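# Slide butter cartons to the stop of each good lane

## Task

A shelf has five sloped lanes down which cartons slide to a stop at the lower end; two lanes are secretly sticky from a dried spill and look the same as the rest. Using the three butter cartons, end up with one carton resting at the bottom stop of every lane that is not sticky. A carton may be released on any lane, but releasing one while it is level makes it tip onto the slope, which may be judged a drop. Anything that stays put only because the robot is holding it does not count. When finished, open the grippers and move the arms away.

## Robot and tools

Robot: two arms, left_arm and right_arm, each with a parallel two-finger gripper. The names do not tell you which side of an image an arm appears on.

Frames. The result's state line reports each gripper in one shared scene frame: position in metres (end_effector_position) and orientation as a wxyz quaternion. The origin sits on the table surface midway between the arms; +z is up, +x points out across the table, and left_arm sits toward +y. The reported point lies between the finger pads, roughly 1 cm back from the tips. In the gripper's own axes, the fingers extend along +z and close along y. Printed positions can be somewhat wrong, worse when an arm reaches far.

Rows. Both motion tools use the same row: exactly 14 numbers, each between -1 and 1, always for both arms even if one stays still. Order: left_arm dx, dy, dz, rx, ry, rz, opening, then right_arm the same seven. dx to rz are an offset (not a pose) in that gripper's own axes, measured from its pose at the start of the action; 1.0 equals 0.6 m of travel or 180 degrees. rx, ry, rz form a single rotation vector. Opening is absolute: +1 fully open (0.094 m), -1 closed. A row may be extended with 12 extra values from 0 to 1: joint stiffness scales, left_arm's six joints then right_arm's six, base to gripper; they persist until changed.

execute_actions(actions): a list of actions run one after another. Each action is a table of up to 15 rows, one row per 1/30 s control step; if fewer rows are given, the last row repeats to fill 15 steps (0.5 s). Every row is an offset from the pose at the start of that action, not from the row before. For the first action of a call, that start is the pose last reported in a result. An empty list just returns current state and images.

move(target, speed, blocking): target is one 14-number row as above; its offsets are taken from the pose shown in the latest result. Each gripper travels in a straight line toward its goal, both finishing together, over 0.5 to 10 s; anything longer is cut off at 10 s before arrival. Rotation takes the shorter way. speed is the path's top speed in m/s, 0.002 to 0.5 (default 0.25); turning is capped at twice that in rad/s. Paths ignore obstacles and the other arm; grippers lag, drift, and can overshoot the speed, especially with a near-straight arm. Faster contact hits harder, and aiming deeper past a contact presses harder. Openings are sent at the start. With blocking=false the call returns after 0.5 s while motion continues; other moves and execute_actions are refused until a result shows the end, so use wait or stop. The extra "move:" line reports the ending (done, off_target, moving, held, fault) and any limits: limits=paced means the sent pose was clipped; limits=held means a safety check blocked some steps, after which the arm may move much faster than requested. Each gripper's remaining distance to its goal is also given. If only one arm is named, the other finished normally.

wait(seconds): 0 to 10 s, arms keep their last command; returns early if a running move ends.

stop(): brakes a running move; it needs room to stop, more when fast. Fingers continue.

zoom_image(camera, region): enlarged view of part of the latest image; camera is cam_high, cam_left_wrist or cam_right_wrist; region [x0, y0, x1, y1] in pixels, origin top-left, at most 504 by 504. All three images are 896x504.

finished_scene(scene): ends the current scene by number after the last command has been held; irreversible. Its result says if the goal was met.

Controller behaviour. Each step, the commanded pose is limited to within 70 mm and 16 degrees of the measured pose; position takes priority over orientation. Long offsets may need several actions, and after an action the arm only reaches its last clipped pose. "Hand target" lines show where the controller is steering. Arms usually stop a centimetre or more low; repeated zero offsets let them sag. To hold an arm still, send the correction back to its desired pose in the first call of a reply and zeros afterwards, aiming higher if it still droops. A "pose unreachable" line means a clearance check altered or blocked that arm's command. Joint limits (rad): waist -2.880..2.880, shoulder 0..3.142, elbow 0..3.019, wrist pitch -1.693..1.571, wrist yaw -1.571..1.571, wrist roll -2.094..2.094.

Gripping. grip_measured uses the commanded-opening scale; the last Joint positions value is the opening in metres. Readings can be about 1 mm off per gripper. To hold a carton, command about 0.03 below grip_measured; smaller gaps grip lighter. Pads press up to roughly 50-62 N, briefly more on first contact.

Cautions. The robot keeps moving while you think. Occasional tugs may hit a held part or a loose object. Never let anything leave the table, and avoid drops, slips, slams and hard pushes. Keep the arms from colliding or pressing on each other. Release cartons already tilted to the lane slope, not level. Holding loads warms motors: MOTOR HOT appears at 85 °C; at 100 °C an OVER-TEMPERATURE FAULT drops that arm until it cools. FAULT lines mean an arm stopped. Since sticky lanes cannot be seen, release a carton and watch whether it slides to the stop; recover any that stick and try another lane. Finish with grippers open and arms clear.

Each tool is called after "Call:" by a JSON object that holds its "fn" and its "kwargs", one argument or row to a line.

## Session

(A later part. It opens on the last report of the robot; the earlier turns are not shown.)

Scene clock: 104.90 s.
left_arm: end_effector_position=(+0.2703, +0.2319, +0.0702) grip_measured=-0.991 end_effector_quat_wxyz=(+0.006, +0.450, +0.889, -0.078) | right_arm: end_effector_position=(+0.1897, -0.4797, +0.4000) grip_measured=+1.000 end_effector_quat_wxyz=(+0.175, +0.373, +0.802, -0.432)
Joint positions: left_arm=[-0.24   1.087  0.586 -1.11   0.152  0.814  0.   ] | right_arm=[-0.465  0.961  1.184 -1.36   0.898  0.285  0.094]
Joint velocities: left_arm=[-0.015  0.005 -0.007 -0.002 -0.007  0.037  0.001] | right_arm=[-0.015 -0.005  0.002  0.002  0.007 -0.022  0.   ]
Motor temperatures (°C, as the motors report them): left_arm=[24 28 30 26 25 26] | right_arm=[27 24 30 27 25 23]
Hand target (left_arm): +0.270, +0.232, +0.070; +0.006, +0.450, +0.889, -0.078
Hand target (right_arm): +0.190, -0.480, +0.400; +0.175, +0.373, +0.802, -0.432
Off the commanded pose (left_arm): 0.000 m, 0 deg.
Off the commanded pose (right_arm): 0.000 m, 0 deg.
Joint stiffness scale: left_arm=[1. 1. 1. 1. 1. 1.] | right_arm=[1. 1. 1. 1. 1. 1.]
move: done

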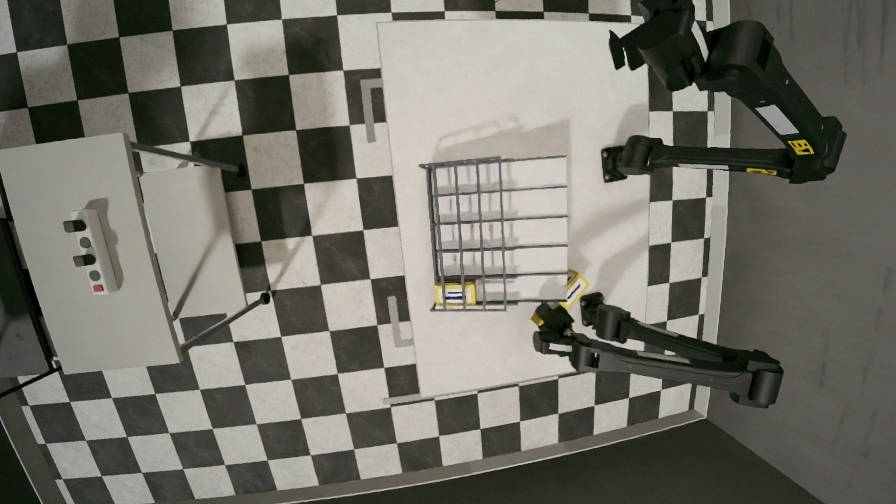

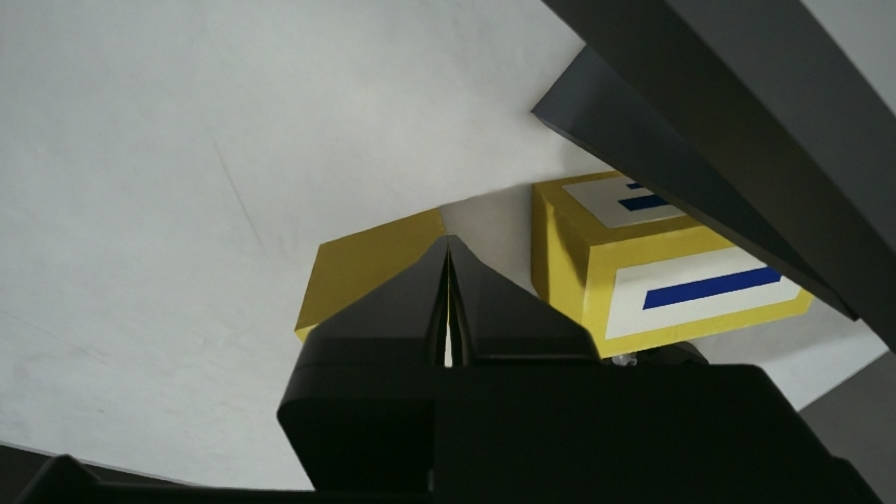

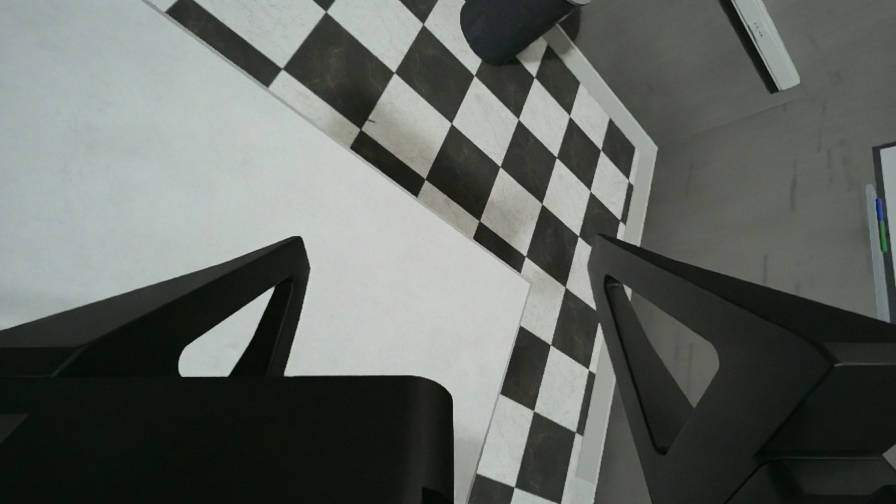

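Call:
{"fn": "move", "kwargs": {
  "target": [0,0.03,0,0,0,0,1, 0,0,0,0,0,0,1]
}}

Call:
{"fn": "move", "kwargs": {
  "target": [0,0,0.06,0,0,0,1, 0,0,0,0,0,0,1]
}}

Call:
{"fn": "move", "kwargs": {
  "target": [0,0,0,0,0,0,-1, 0,0,0,0,0,0,1]
}}

Scene clock: 108.30 s.
left_arm: end_effector_position=(+0.2698, +0.2413, +0.0621) grip_measured=+1.000 end_effector_quat_wxyz=(-0.009, +0.445, +0.892, -0.085) | right_arm: end_effector_position=(+0.1897, -0.4797, +0.4000) grip_measured=+1.000 end_effector_quat_wxyz=(+0.175, +0.373, +0.802, -0.432)
Joint positions: left_arm=[-0.2    1.126  0.586 -1.11   0.151  0.845  0.094] | right_arm=[-0.465  0.961  1.184 -1.36   0.898  0.285  0.094]
Joint velocities: left_arm=[ 0.005 -0.015 -0.002 -0.012  0.037  0.066  0.   ] | right_arm=[-0.005 -0.005  0.002 -0.007 -0.037 -0.066  0.   ]
Motor temperatures (°C, as the motors report them): left_arm=[24 28 30 26 25 26] | right_arm=[27 24 30 27 25 23]
Hand target (left_arm): +0.284, +0.243, +0.068; +0.006, +0.450, +0.889, -0.078
Hand target (right_arm): +0.190, -0.480, +0.400; +0.175, +0.373, +0.802, -0.432
Off the commanded pose (left_arm): 0.016 m, 2 deg.
Off the commanded pose (right_arm): 0.000 m, 0 deg.
Joint stiffness scale: left_arm=[1. 1. 1. 1. 1. 1.] | right_arm=[1. 1. 1. 1. 1. 1.]
move: off_target (left_arm)

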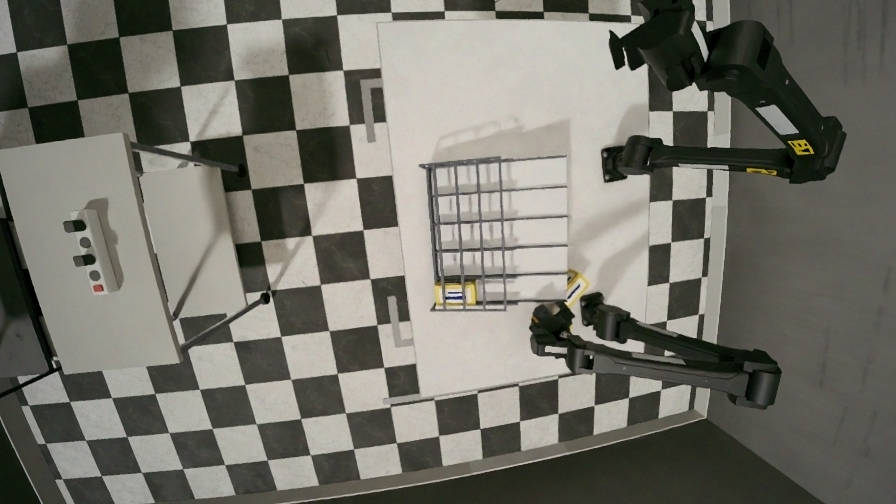

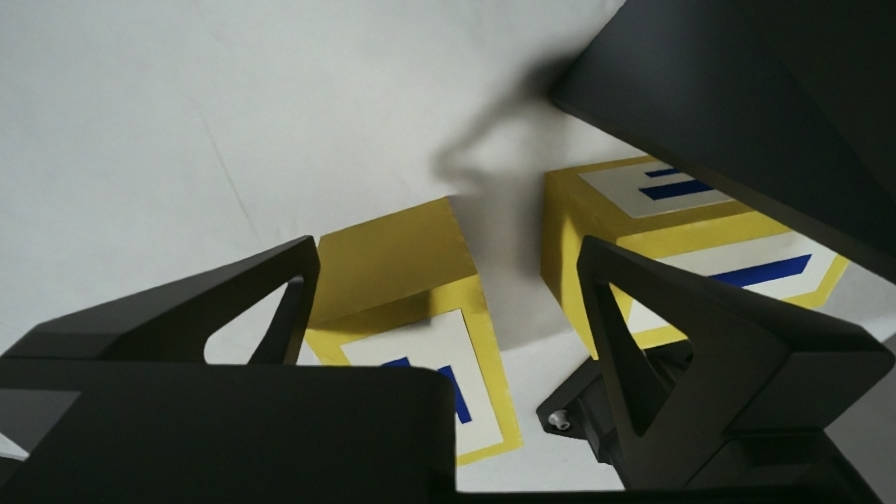

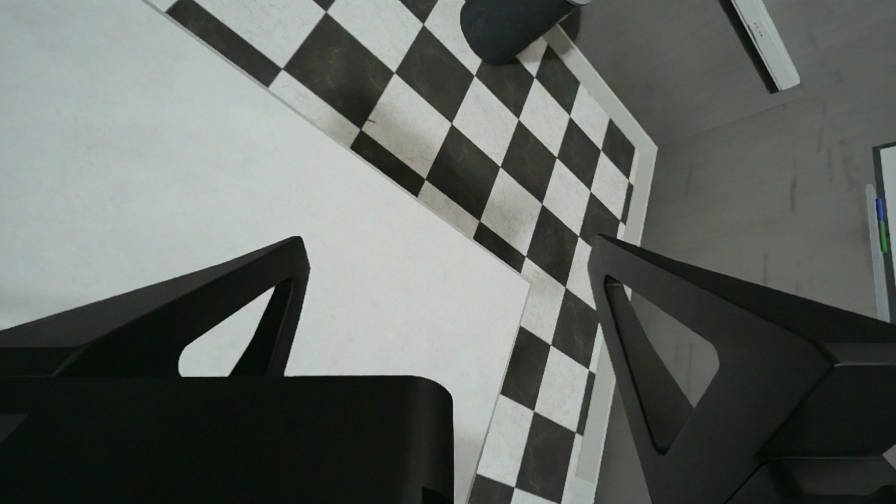

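Scene clock: 109.03 s.
left_arm: end_effector_position=(+0.2753, +0.2403, +0.0411) grip_measured=+1.000 end_effector_quat_wxyz=(+0.006, +0.437, +0.896, -0.079) | right_arm: end_effector_position=(+0.1897, -0.4797, +0.4000) grip_measured=+1.000 end_effector_quat_wxyz=(+0.175, +0.373, +0.802, -0.432)
Joint positions: left_arm=[-0.202  1.159  0.545 -1.002  0.151  0.824  0.094] | right_arm=[-0.465  0.961  1.184 -1.36   0.898  0.285  0.094]
Joint velocities: left_arm=[ 0.005 -0.005  0.002  0.002 -0.022 -0.081  0.   ] | right_arm=[-0.015 -0.015 -0.007  0.002 -0.051  0.007  0.   ]
Motor temperatures (°C, as the motors report them): left_arm=[24 28 29 26 25 26] | right_arm=[27 24 30 27 25 23]
Hand target (left_arm): +0.266, +0.237, +0.028; -0.009, +0.445, +0.892, -0.085
Hand target (right_arm): +0.190, -0.480, +0.400; +0.175, +0.373, +0.802, -0.432
Off the commanded pose (left_arm): 0.017 m, 2 deg.
Off the commanded pose (right_arm): 0.000 m, 0 deg.
Joint stiffness scale: left_arm=[1. 1. 1. 1. 1. 1.] | right_arm=[1. 1. 1. 1. 1. 1.]
move: off_target (left_arm)

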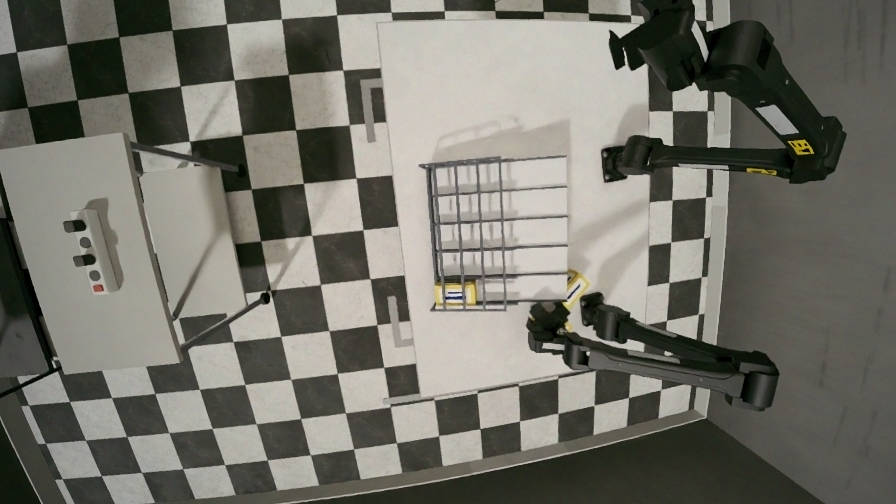

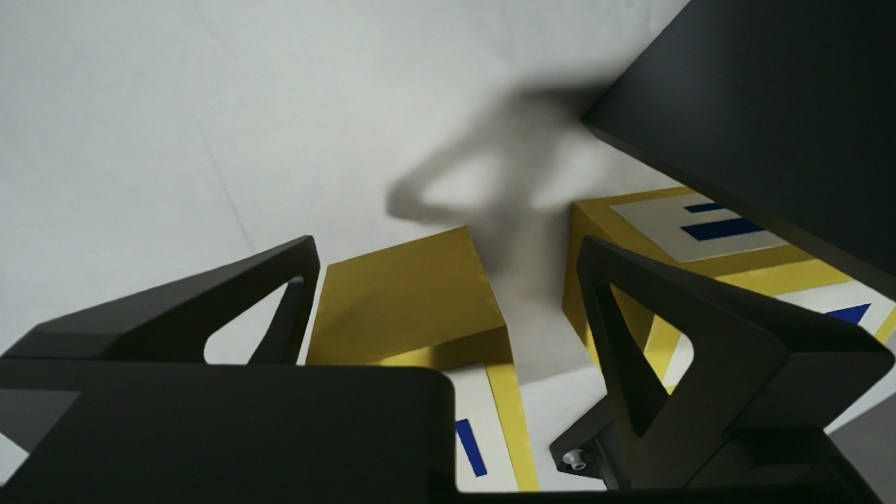

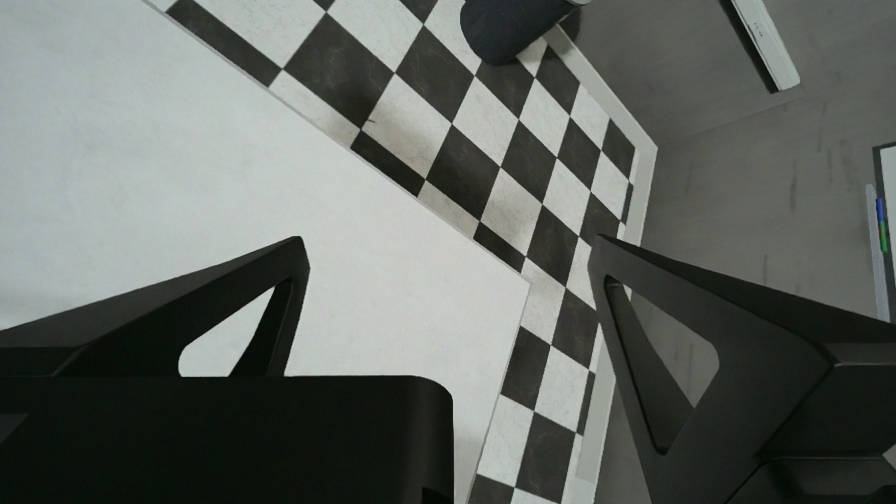

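Scene clock: 109.53 s.
left_arm: end_effector_position=(+0.2754, +0.2406, +0.0414) grip_measured=-0.991 end_effector_quat_wxyz=(+0.007, +0.435, +0.897, -0.079) | right_arm: end_effector_position=(+0.1897, -0.4797, +0.4000) grip_measured=+1.000 end_effector_quat_wxyz=(+0.175, +0.373, +0.802, -0.432)
Joint positions: left_arm=[-0.201  1.158  0.545 -1.002  0.152  0.821  0.   ] | right_arm=[-0.465  0.961  1.184 -1.36   0.898  0.285  0.094]
Joint velocities: left_arm=[-0.015 -0.005  0.002  0.012  0.066  0.022 -0.   ] | right_arm=[ 0.005 -0.005 -0.007  0.002 -0.095  0.022  0.   ]
Motor temperatures (°C, as the motors report them): left_arm=[24 28 29 26 25 26] | right_arm=[27 24 30 27 25 23]
Hand target (left_arm): +0.275, +0.240, +0.041; +0.006, +0.437, +0.896, -0.079
Hand target (right_arm): +0.190, -0.480, +0.400; +0.175, +0.373, +0.802, -0.432
Off the commanded pose (left_arm): 0.000 m, 0 deg.
Off the commanded pose (right_arm): 0.000 m, 0 deg.
Joint stiffness scale: left_arm=[1. 1. 1. 1. 1. 1.] | right_arm=[1. 1. 1. 1. 1. 1.]
move: done

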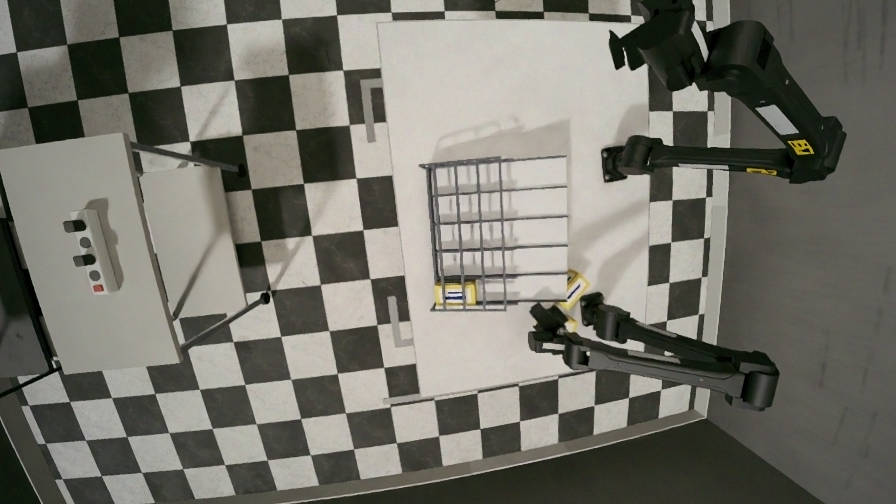

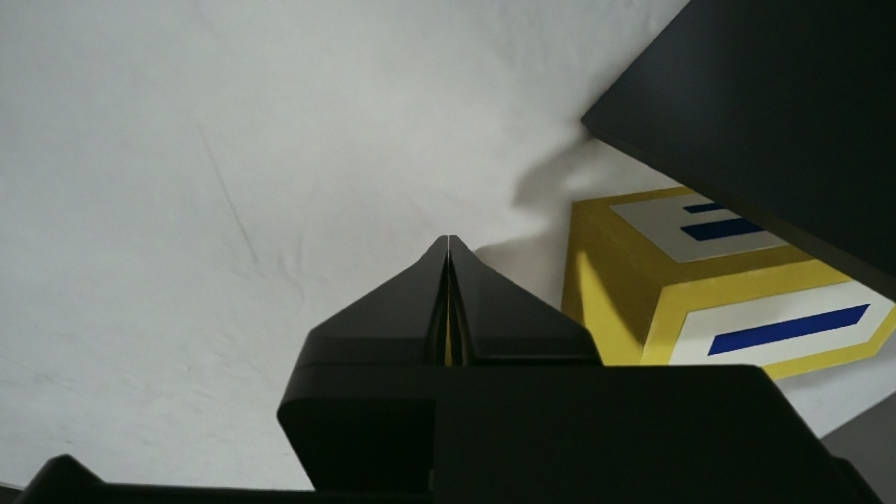

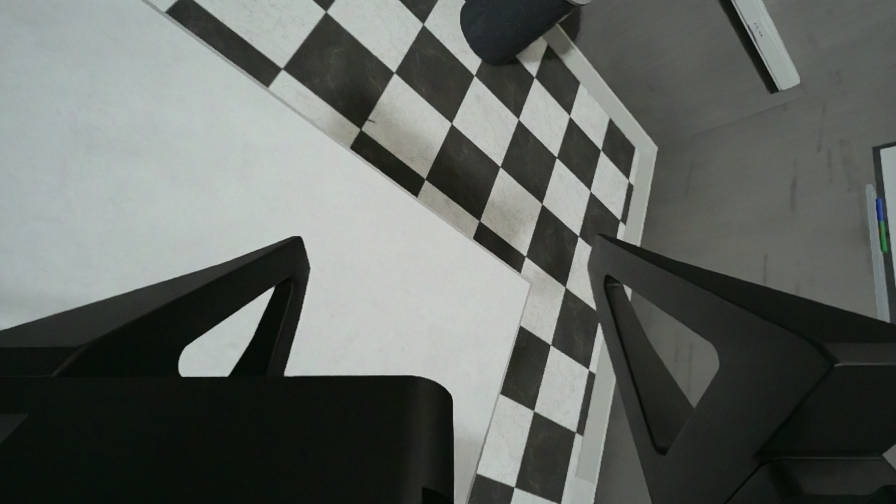

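Call:
{"fn": "move", "kwargs": {
  "target": [0,0,-0.25,0,0,0,1, 0,0,0,0,0,0,1]
}}

Scene clock: 112.00 s.
left_arm: end_effector_position=(+0.2763, +0.2608, +0.1754) grip_measured=+1.000 end_effector_quat_wxyz=(-0.004, +0.431, +0.898, -0.084) | right_arm: end_effector_position=(+0.1897, -0.4797, +0.4000) grip_measured=+1.000 end_effector_quat_wxyz=(+0.175, +0.373, +0.802, -0.432)
Joint positions: left_arm=[-0.116  1.002  0.824 -1.472  0.148  0.898  0.094] | right_arm=[-0.465  0.961  1.184 -1.36   0.898  0.285  0.094]
Joint velocities: left_arm=[-0.005 -0.005  0.007 -0.007  0.007 -0.051  0.   ] | right_arm=[-0.005  0.005 -0.007  0.007 -0.007 -0.022  0.   ]
Motor temperatures (°C, as the motors report them): left_arm=[24 28 30 26 25 26] | right_arm=[27 24 30 27 25 23]
Hand target (left_arm): +0.284, +0.264, +0.189; +0.006, +0.435, +0.897, -0.078
Hand target (right_arm): +0.190, -0.480, +0.400; +0.175, +0.373, +0.802, -0.432
Off the commanded pose (left_arm): 0.016 m, 1 deg.
Off the commanded pose (right_arm): 0.000 m, 0 deg.
Joint stiffness scale: left_arm=[1. 1. 1. 1. 1. 1.] | right_arm=[1. 1. 1. 1. 1. 1.]
move: off_target (left_arm)

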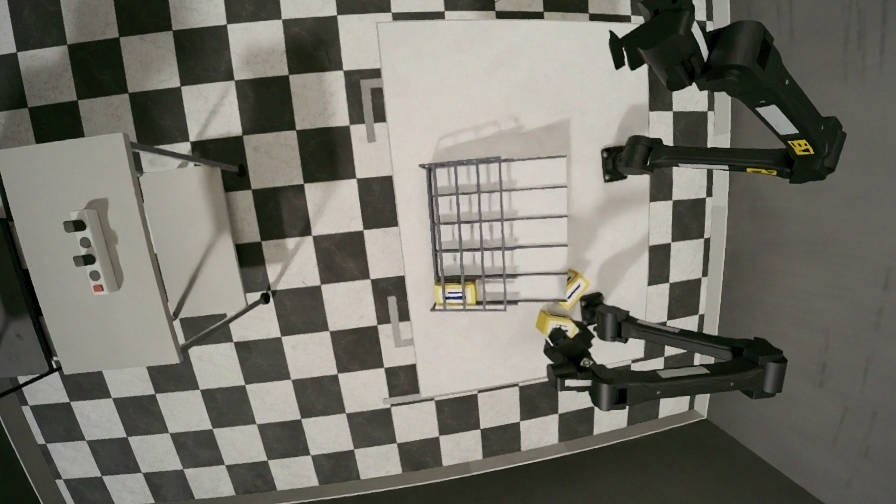

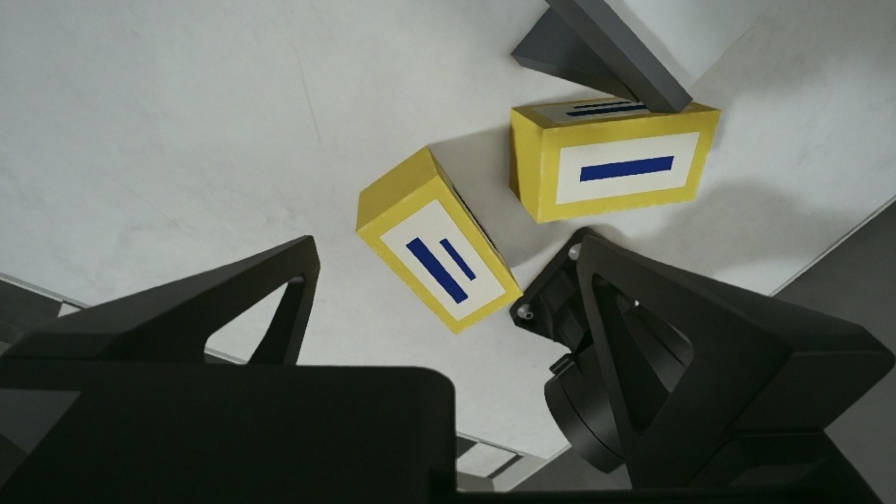

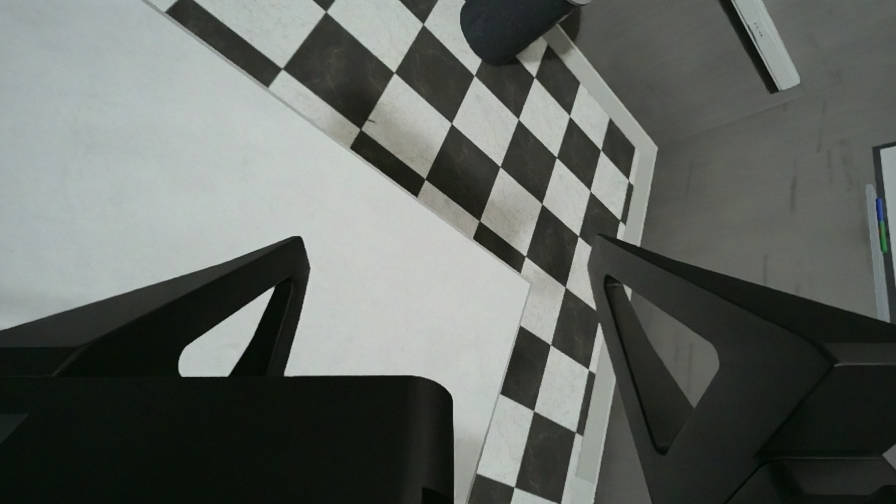

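Call:
{"fn": "move", "kwargs": {
  "target": [0.02,0,0,0,0,-0.19,1, 0,0,0,0,0,0,1]
}}

Call:
{"fn": "move", "kwargs": {
  "target": [0,0,0.23,0,0,0,1, 0,0,0,0,0,0,1]
}}

Call:
{"fn": "move", "kwargs": {
  "target": [0,0,0,0,0,0,-1, 0,0,0,0,0,0,1]
}}

Scene clock: 116.07 s.
left_arm: end_effector_position=(+0.2763, +0.2676, +0.1783) grip_measured=+1.000 end_effector_quat_wxyz=(-0.018, +0.163, +0.983, -0.078) | right_arm: end_effector_position=(+0.1897, -0.4797, +0.4000) grip_measured=+1.000 end_effector_quat_wxyz=(+0.175, +0.373, +0.802, -0.432)
Joint positions: left_arm=[-0.088  0.988  0.824 -1.472  0.147  0.36   0.094] | right_arm=[-0.465  0.961  1.184 -1.36   0.898  0.285  0.094]
Joint velocities: left_arm=[ 0.005 -0.005  0.017  0.002  0.037 -0.066  0.   ] | right_arm=[-0.005  0.005  0.002  0.007 -0.051  0.007  0.   ]
Motor temperatures (°C, as the motors report them): left_arm=[24 28 30 26 25 26] | right_arm=[27 24 30 27 25 23]
Hand target (left_arm): +0.269, +0.270, +0.175; -0.028, +0.148, +0.985, -0.079
Hand target (right_arm): +0.190, -0.480, +0.400; +0.175, +0.373, +0.802, -0.432
Off the commanded pose (left_arm): 0.009 m, 2 deg.
Off the commanded pose (right_arm): 0.000 m, 0 deg.
Joint stiffness scale: left_arm=[1. 1. 1. 1. 1. 1.] | right_arm=[1. 1. 1. 1. 1. 1.]
move: done

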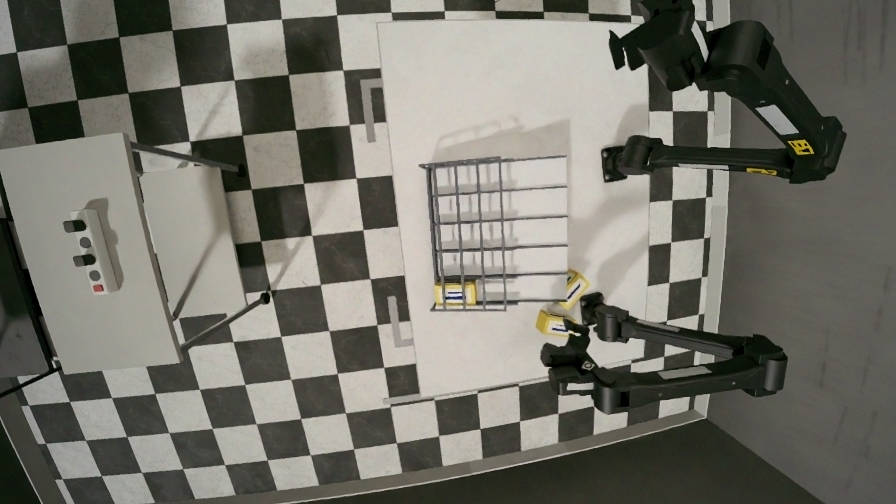

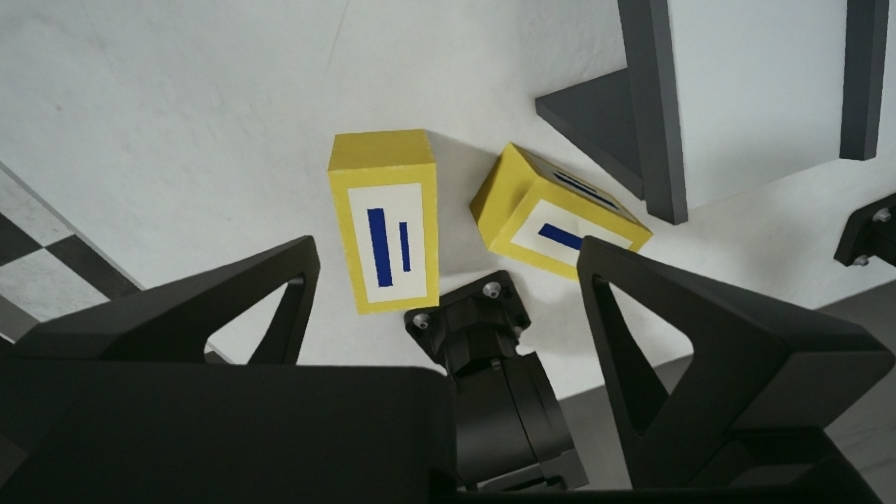

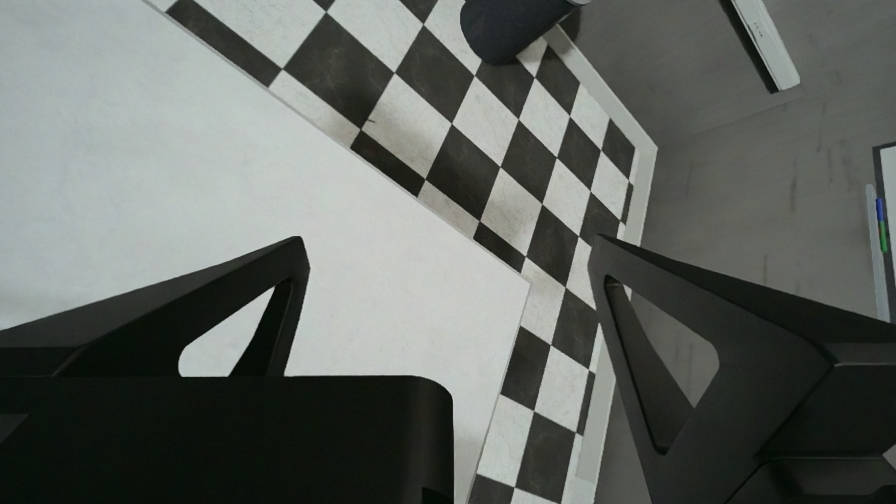

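Scene clock: 117.10 s.
left_arm: end_effector_position=(+0.2712, +0.2483, +0.0484) grip_measured=+1.000 end_effector_quat_wxyz=(-0.013, +0.169, +0.982, -0.078) | right_arm: end_effector_position=(+0.1897, -0.4797, +0.4000) grip_measured=+1.000 end_effector_quat_wxyz=(+0.175, +0.373, +0.802, -0.432)
Joint positions: left_arm=[-0.169  1.125  0.545 -1.035  0.151  0.289  0.094] | right_arm=[-0.465  0.961  1.184 -1.36   0.898  0.285  0.094]
Joint velocities: left_arm=[-0.024 -0.015 -0.012  0.002  0.007  0.037  0.   ] | right_arm=[-0.005 -0.005 -0.012 -0.002 -0.007  0.066  0.   ]
Motor temperatures (°C, as the motors report them): left_arm=[24 27 30 26 25 26] | right_arm=[27 24 30 27 25 23]
Hand target (left_arm): +0.267, +0.246, +0.042; -0.018, +0.163, +0.983, -0.079
Hand target (right_arm): +0.190, -0.480, +0.400; +0.175, +0.373, +0.802, -0.432
Off the commanded pose (left_arm): 0.007 m, 1 deg.
Off the commanded pose (right_arm): 0.000 m, 0 deg.
Joint stiffness scale: left_arm=[1. 1. 1. 1. 1. 1.] | right_arm=[1. 1. 1. 1. 1. 1.]
move: done

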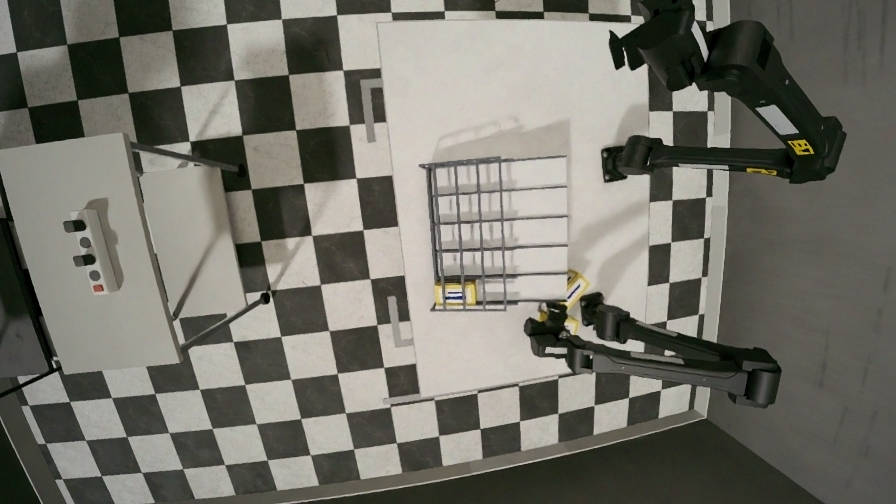

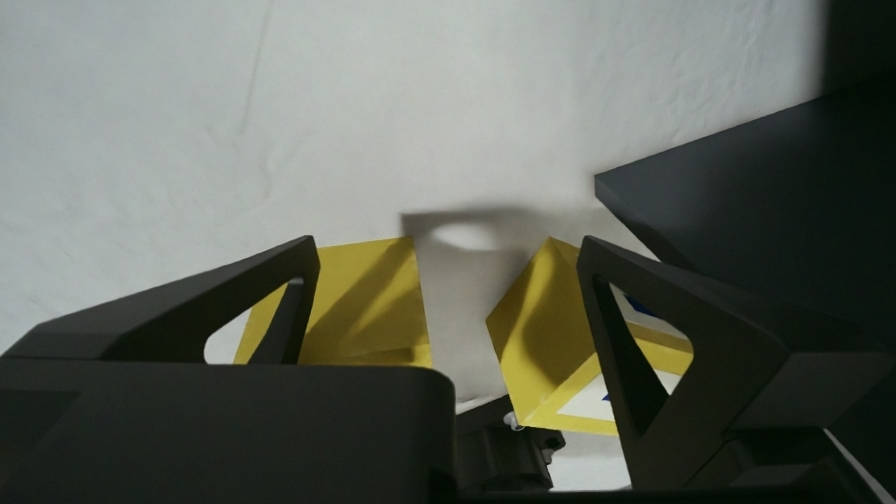

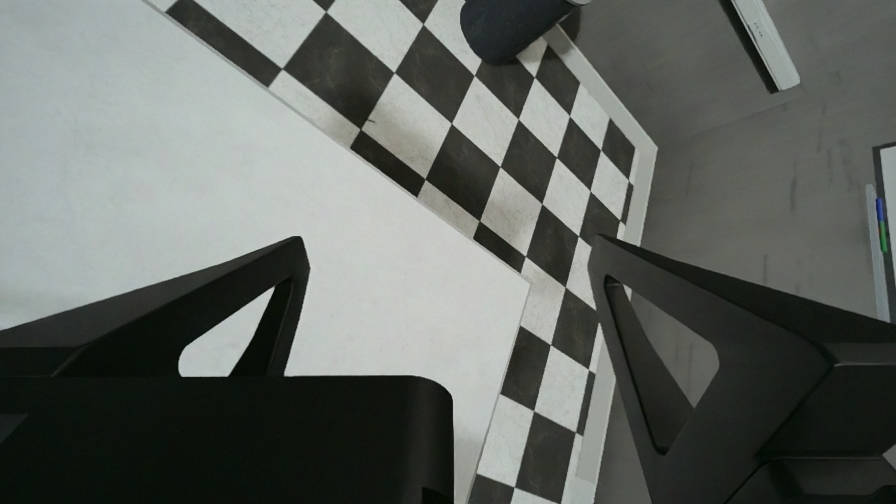

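Scene clock: 117.60 s.
left_arm: end_effector_position=(+0.2713, +0.2483, +0.0484) grip_measured=-0.991 end_effector_quat_wxyz=(-0.013, +0.169, +0.982, -0.078) | right_arm: end_effector_position=(+0.1897, -0.4797, +0.4000) grip_measured=+1.000 end_effector_quat_wxyz=(+0.175, +0.373, +0.802, -0.432)
Joint positions: left_arm=[-0.169  1.125  0.545 -1.035  0.151  0.289  0.   ] | right_arm=[-0.465  0.961  1.184 -1.36   0.898  0.285  0.094]
Joint velocities: left_arm=[-0.005 -0.015  0.002 -0.007  0.007  0.037  0.   ] | right_arm=[ 0.005 -0.005 -0.002  0.002  0.095  0.066  0.   ]
Motor temperatures (°C, as the motors report them): left_arm=[24 27 30 26 25 26] | right_arm=[27 24 30 27 25 23]
Hand target (left_arm): +0.271, +0.248, +0.048; -0.013, +0.169, +0.982, -0.078
Hand target (right_arm): +0.190, -0.480, +0.400; +0.175, +0.373, +0.802, -0.432
Off the commanded pose (left_arm): 0.000 m, 0 deg.
Off the commanded pose (right_arm): 0.000 m, 0 deg.
Joint stiffness scale: left_arm=[1. 1. 1. 1. 1. 1.] | right_arm=[1. 1. 1. 1. 1. 1.]
move: done

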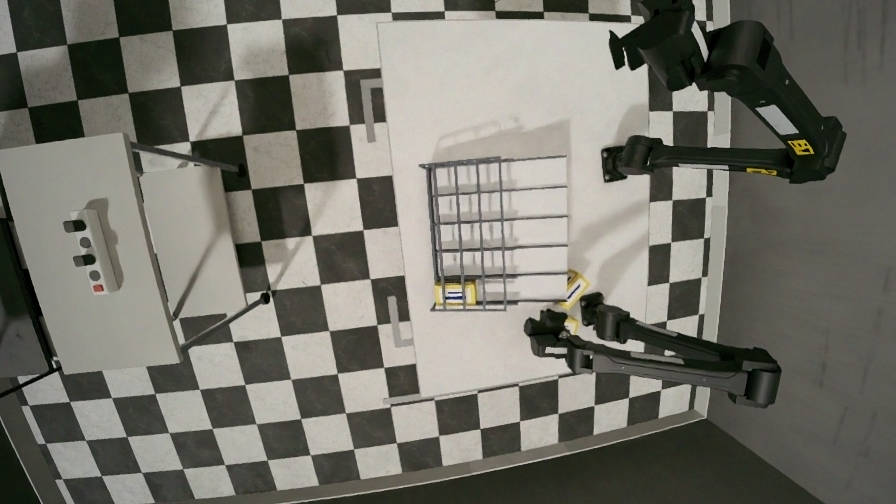

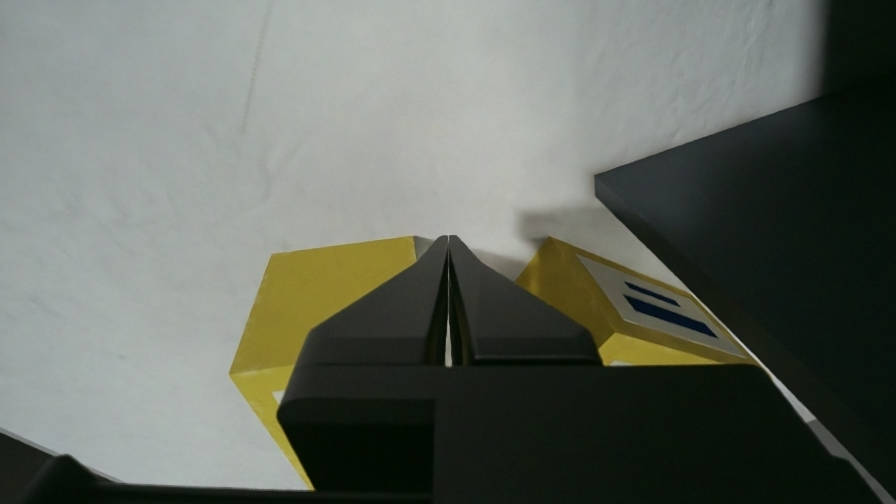

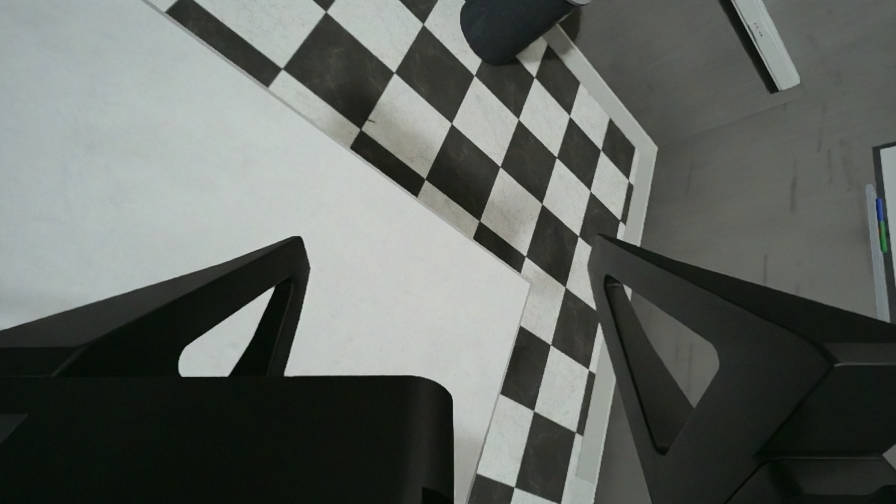

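I should have checked before closing. From here I'll go one step at a time.

Call:
{"fn": "move", "kwargs": {
  "target": [0,0.06,-0.1,0,0,0,1, 0,0,0,0,0,0,1]
}}

Scene clock: 120.03 s.
left_arm: end_effector_position=(+0.2750, +0.2889, +0.0882) grip_measured=+1.000 end_effector_quat_wxyz=(-0.026, +0.162, +0.983, -0.080) | right_arm: end_effector_position=(+0.1897, -0.4797, +0.4000) grip_measured=+1.000 end_effector_quat_wxyz=(+0.175, +0.373, +0.802, -0.432)
Joint positions: left_arm=[-0.001  1.094  0.642 -1.213  0.139  0.447  0.094] | right_arm=[-0.465  0.961  1.184 -1.36   0.898  0.285  0.094]
Joint velocities: left_arm=[-0.024 -0.015  0.012  0.007 -0.081 -0.051  0.   ] | right_arm=[-0.005 -0.005 -0.002 -0.007  0.007 -0.051  0.   ]
Motor temperatures (°C, as the motors report them): left_arm=[24 27 30 26 25 26] | right_arm=[27 24 30 27 25 23]
Hand target (left_arm): +0.286, +0.292, +0.102; -0.014, +0.169, +0.983, -0.077
Hand target (right_arm): +0.190, -0.480, +0.400; +0.175, +0.373, +0.802, -0.432
Off the commanded pose (left_arm): 0.018 m, 2 deg.
Off the commanded pose (right_arm): 0.000 m, 0 deg.
Joint stiffness scale: left_arm=[1. 1. 1. 1. 1. 1.] | right_arm=[1. 1. 1. 1. 1. 1.]
move: off_target (left_arm)

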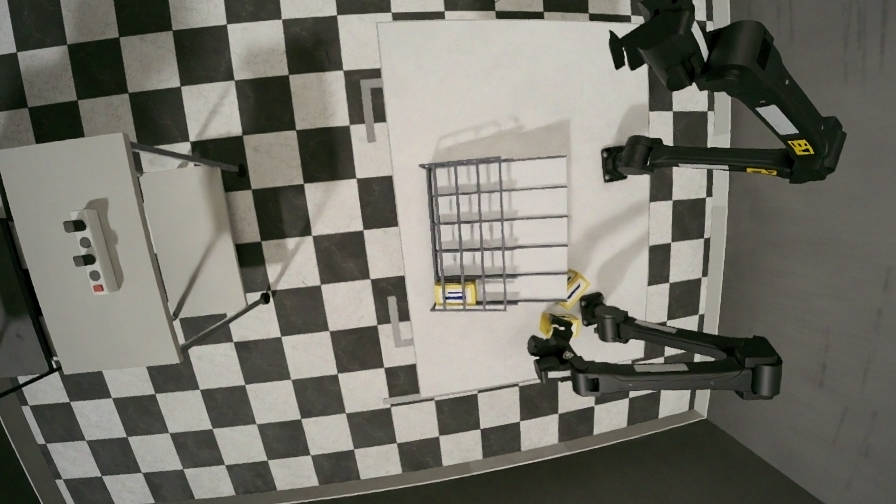

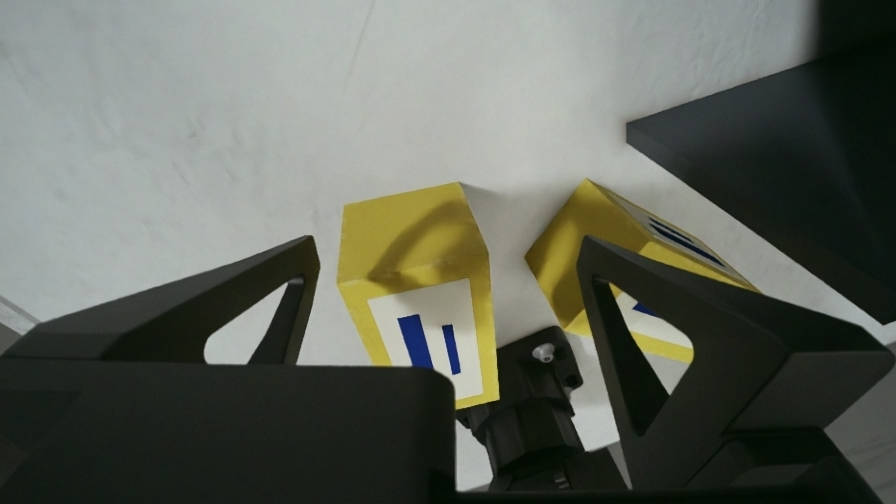

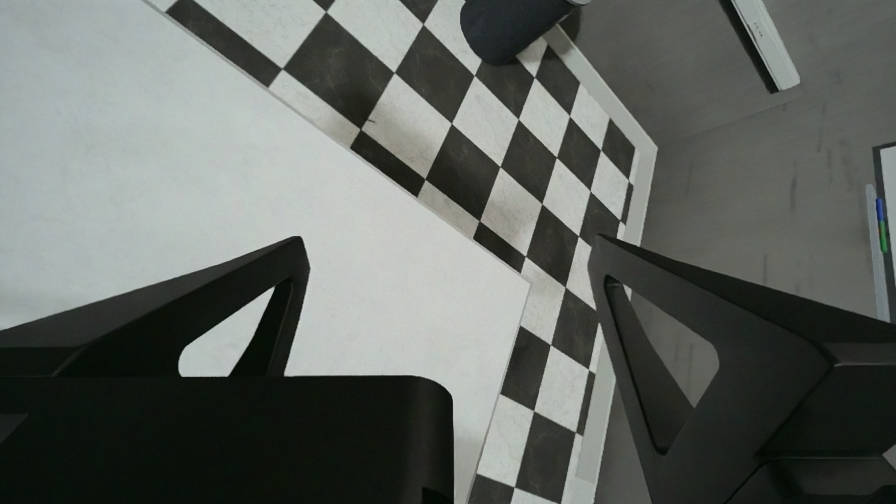

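Call:
{"fn": "move", "kwargs": {
  "target": [0.03,0.02,0.08,0,0,0,1, 0,0,0,0,0,0,1]
}}

Scene clock: 122.33 s.
left_arm: end_effector_position=(+0.2585, +0.2964, +0.0442) grip_measured=+1.000 end_effector_quat_wxyz=(-0.027, +0.159, +0.984, -0.080) | right_arm: end_effector_position=(+0.1897, -0.4797, +0.4000) grip_measured=+1.000 end_effector_quat_wxyz=(+0.175, +0.373, +0.802, -0.432)
Joint positions: left_arm=[ 0.04   1.13   0.533 -1.075  0.135  0.481  0.094] | right_arm=[-0.465  0.961  1.184 -1.36   0.898  0.285  0.094]
Joint velocities: left_arm=[ 0.005 -0.005  0.012 -0.007 -0.022  0.037  0.   ] | right_arm=[ 0.005  0.005 -0.022  0.022 -0.051 -0.066  0.   ]
Motor temperatures (°C, as the motors report them): left_arm=[24 27 30 26 25 26] | right_arm=[27 24 30 27 25 23]
Hand target (left_arm): +0.258, +0.299, +0.039; -0.026, +0.162, +0.983, -0.079
Hand target (right_arm): +0.190, -0.480, +0.400; +0.175, +0.373, +0.802, -0.432
Off the commanded pose (left_arm): 0.005 m, 0 deg.
Off the commanded pose (right_arm): 0.000 m, 0 deg.
Joint stiffness scale: left_arm=[1. 1. 1. 1. 1. 1.] | right_arm=[1. 1. 1. 1. 1. 1.]
move: done

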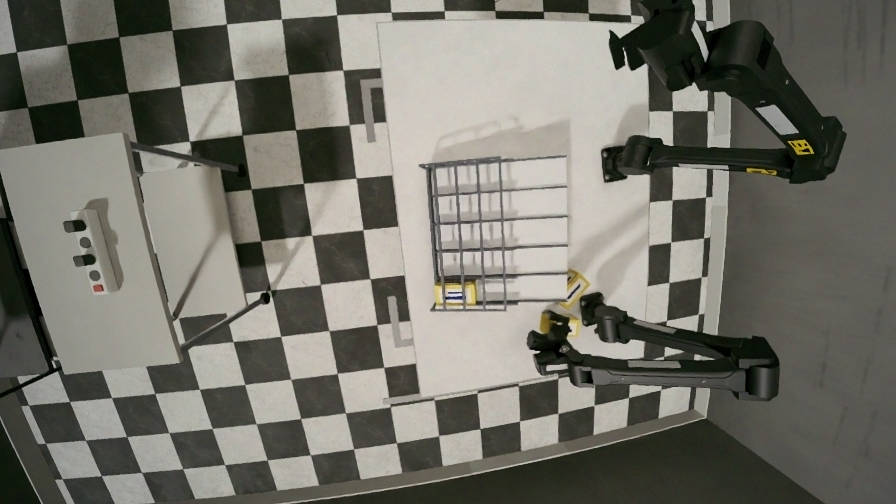

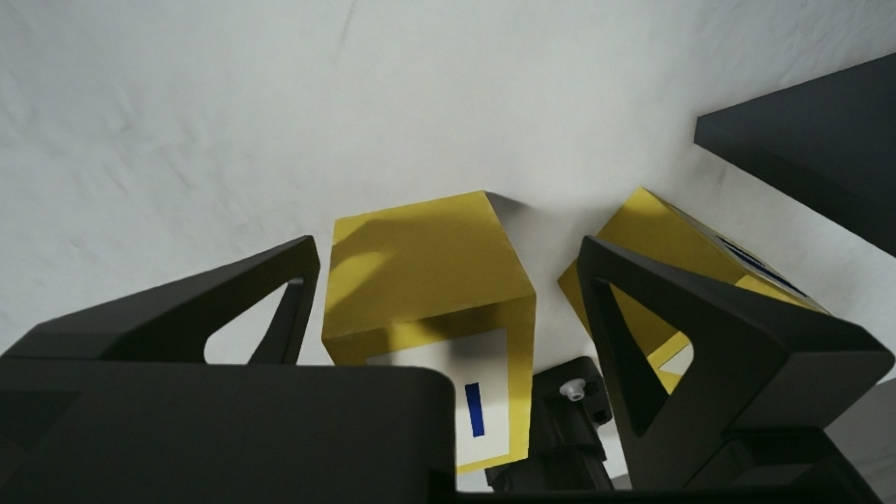

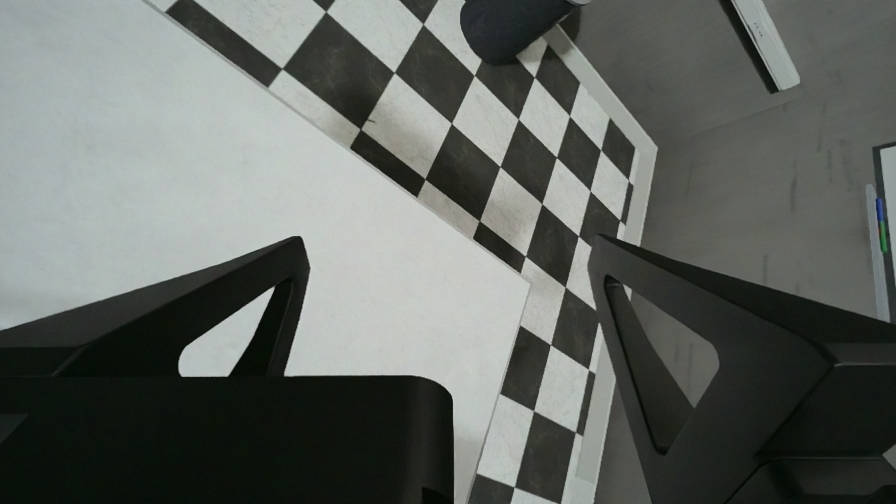

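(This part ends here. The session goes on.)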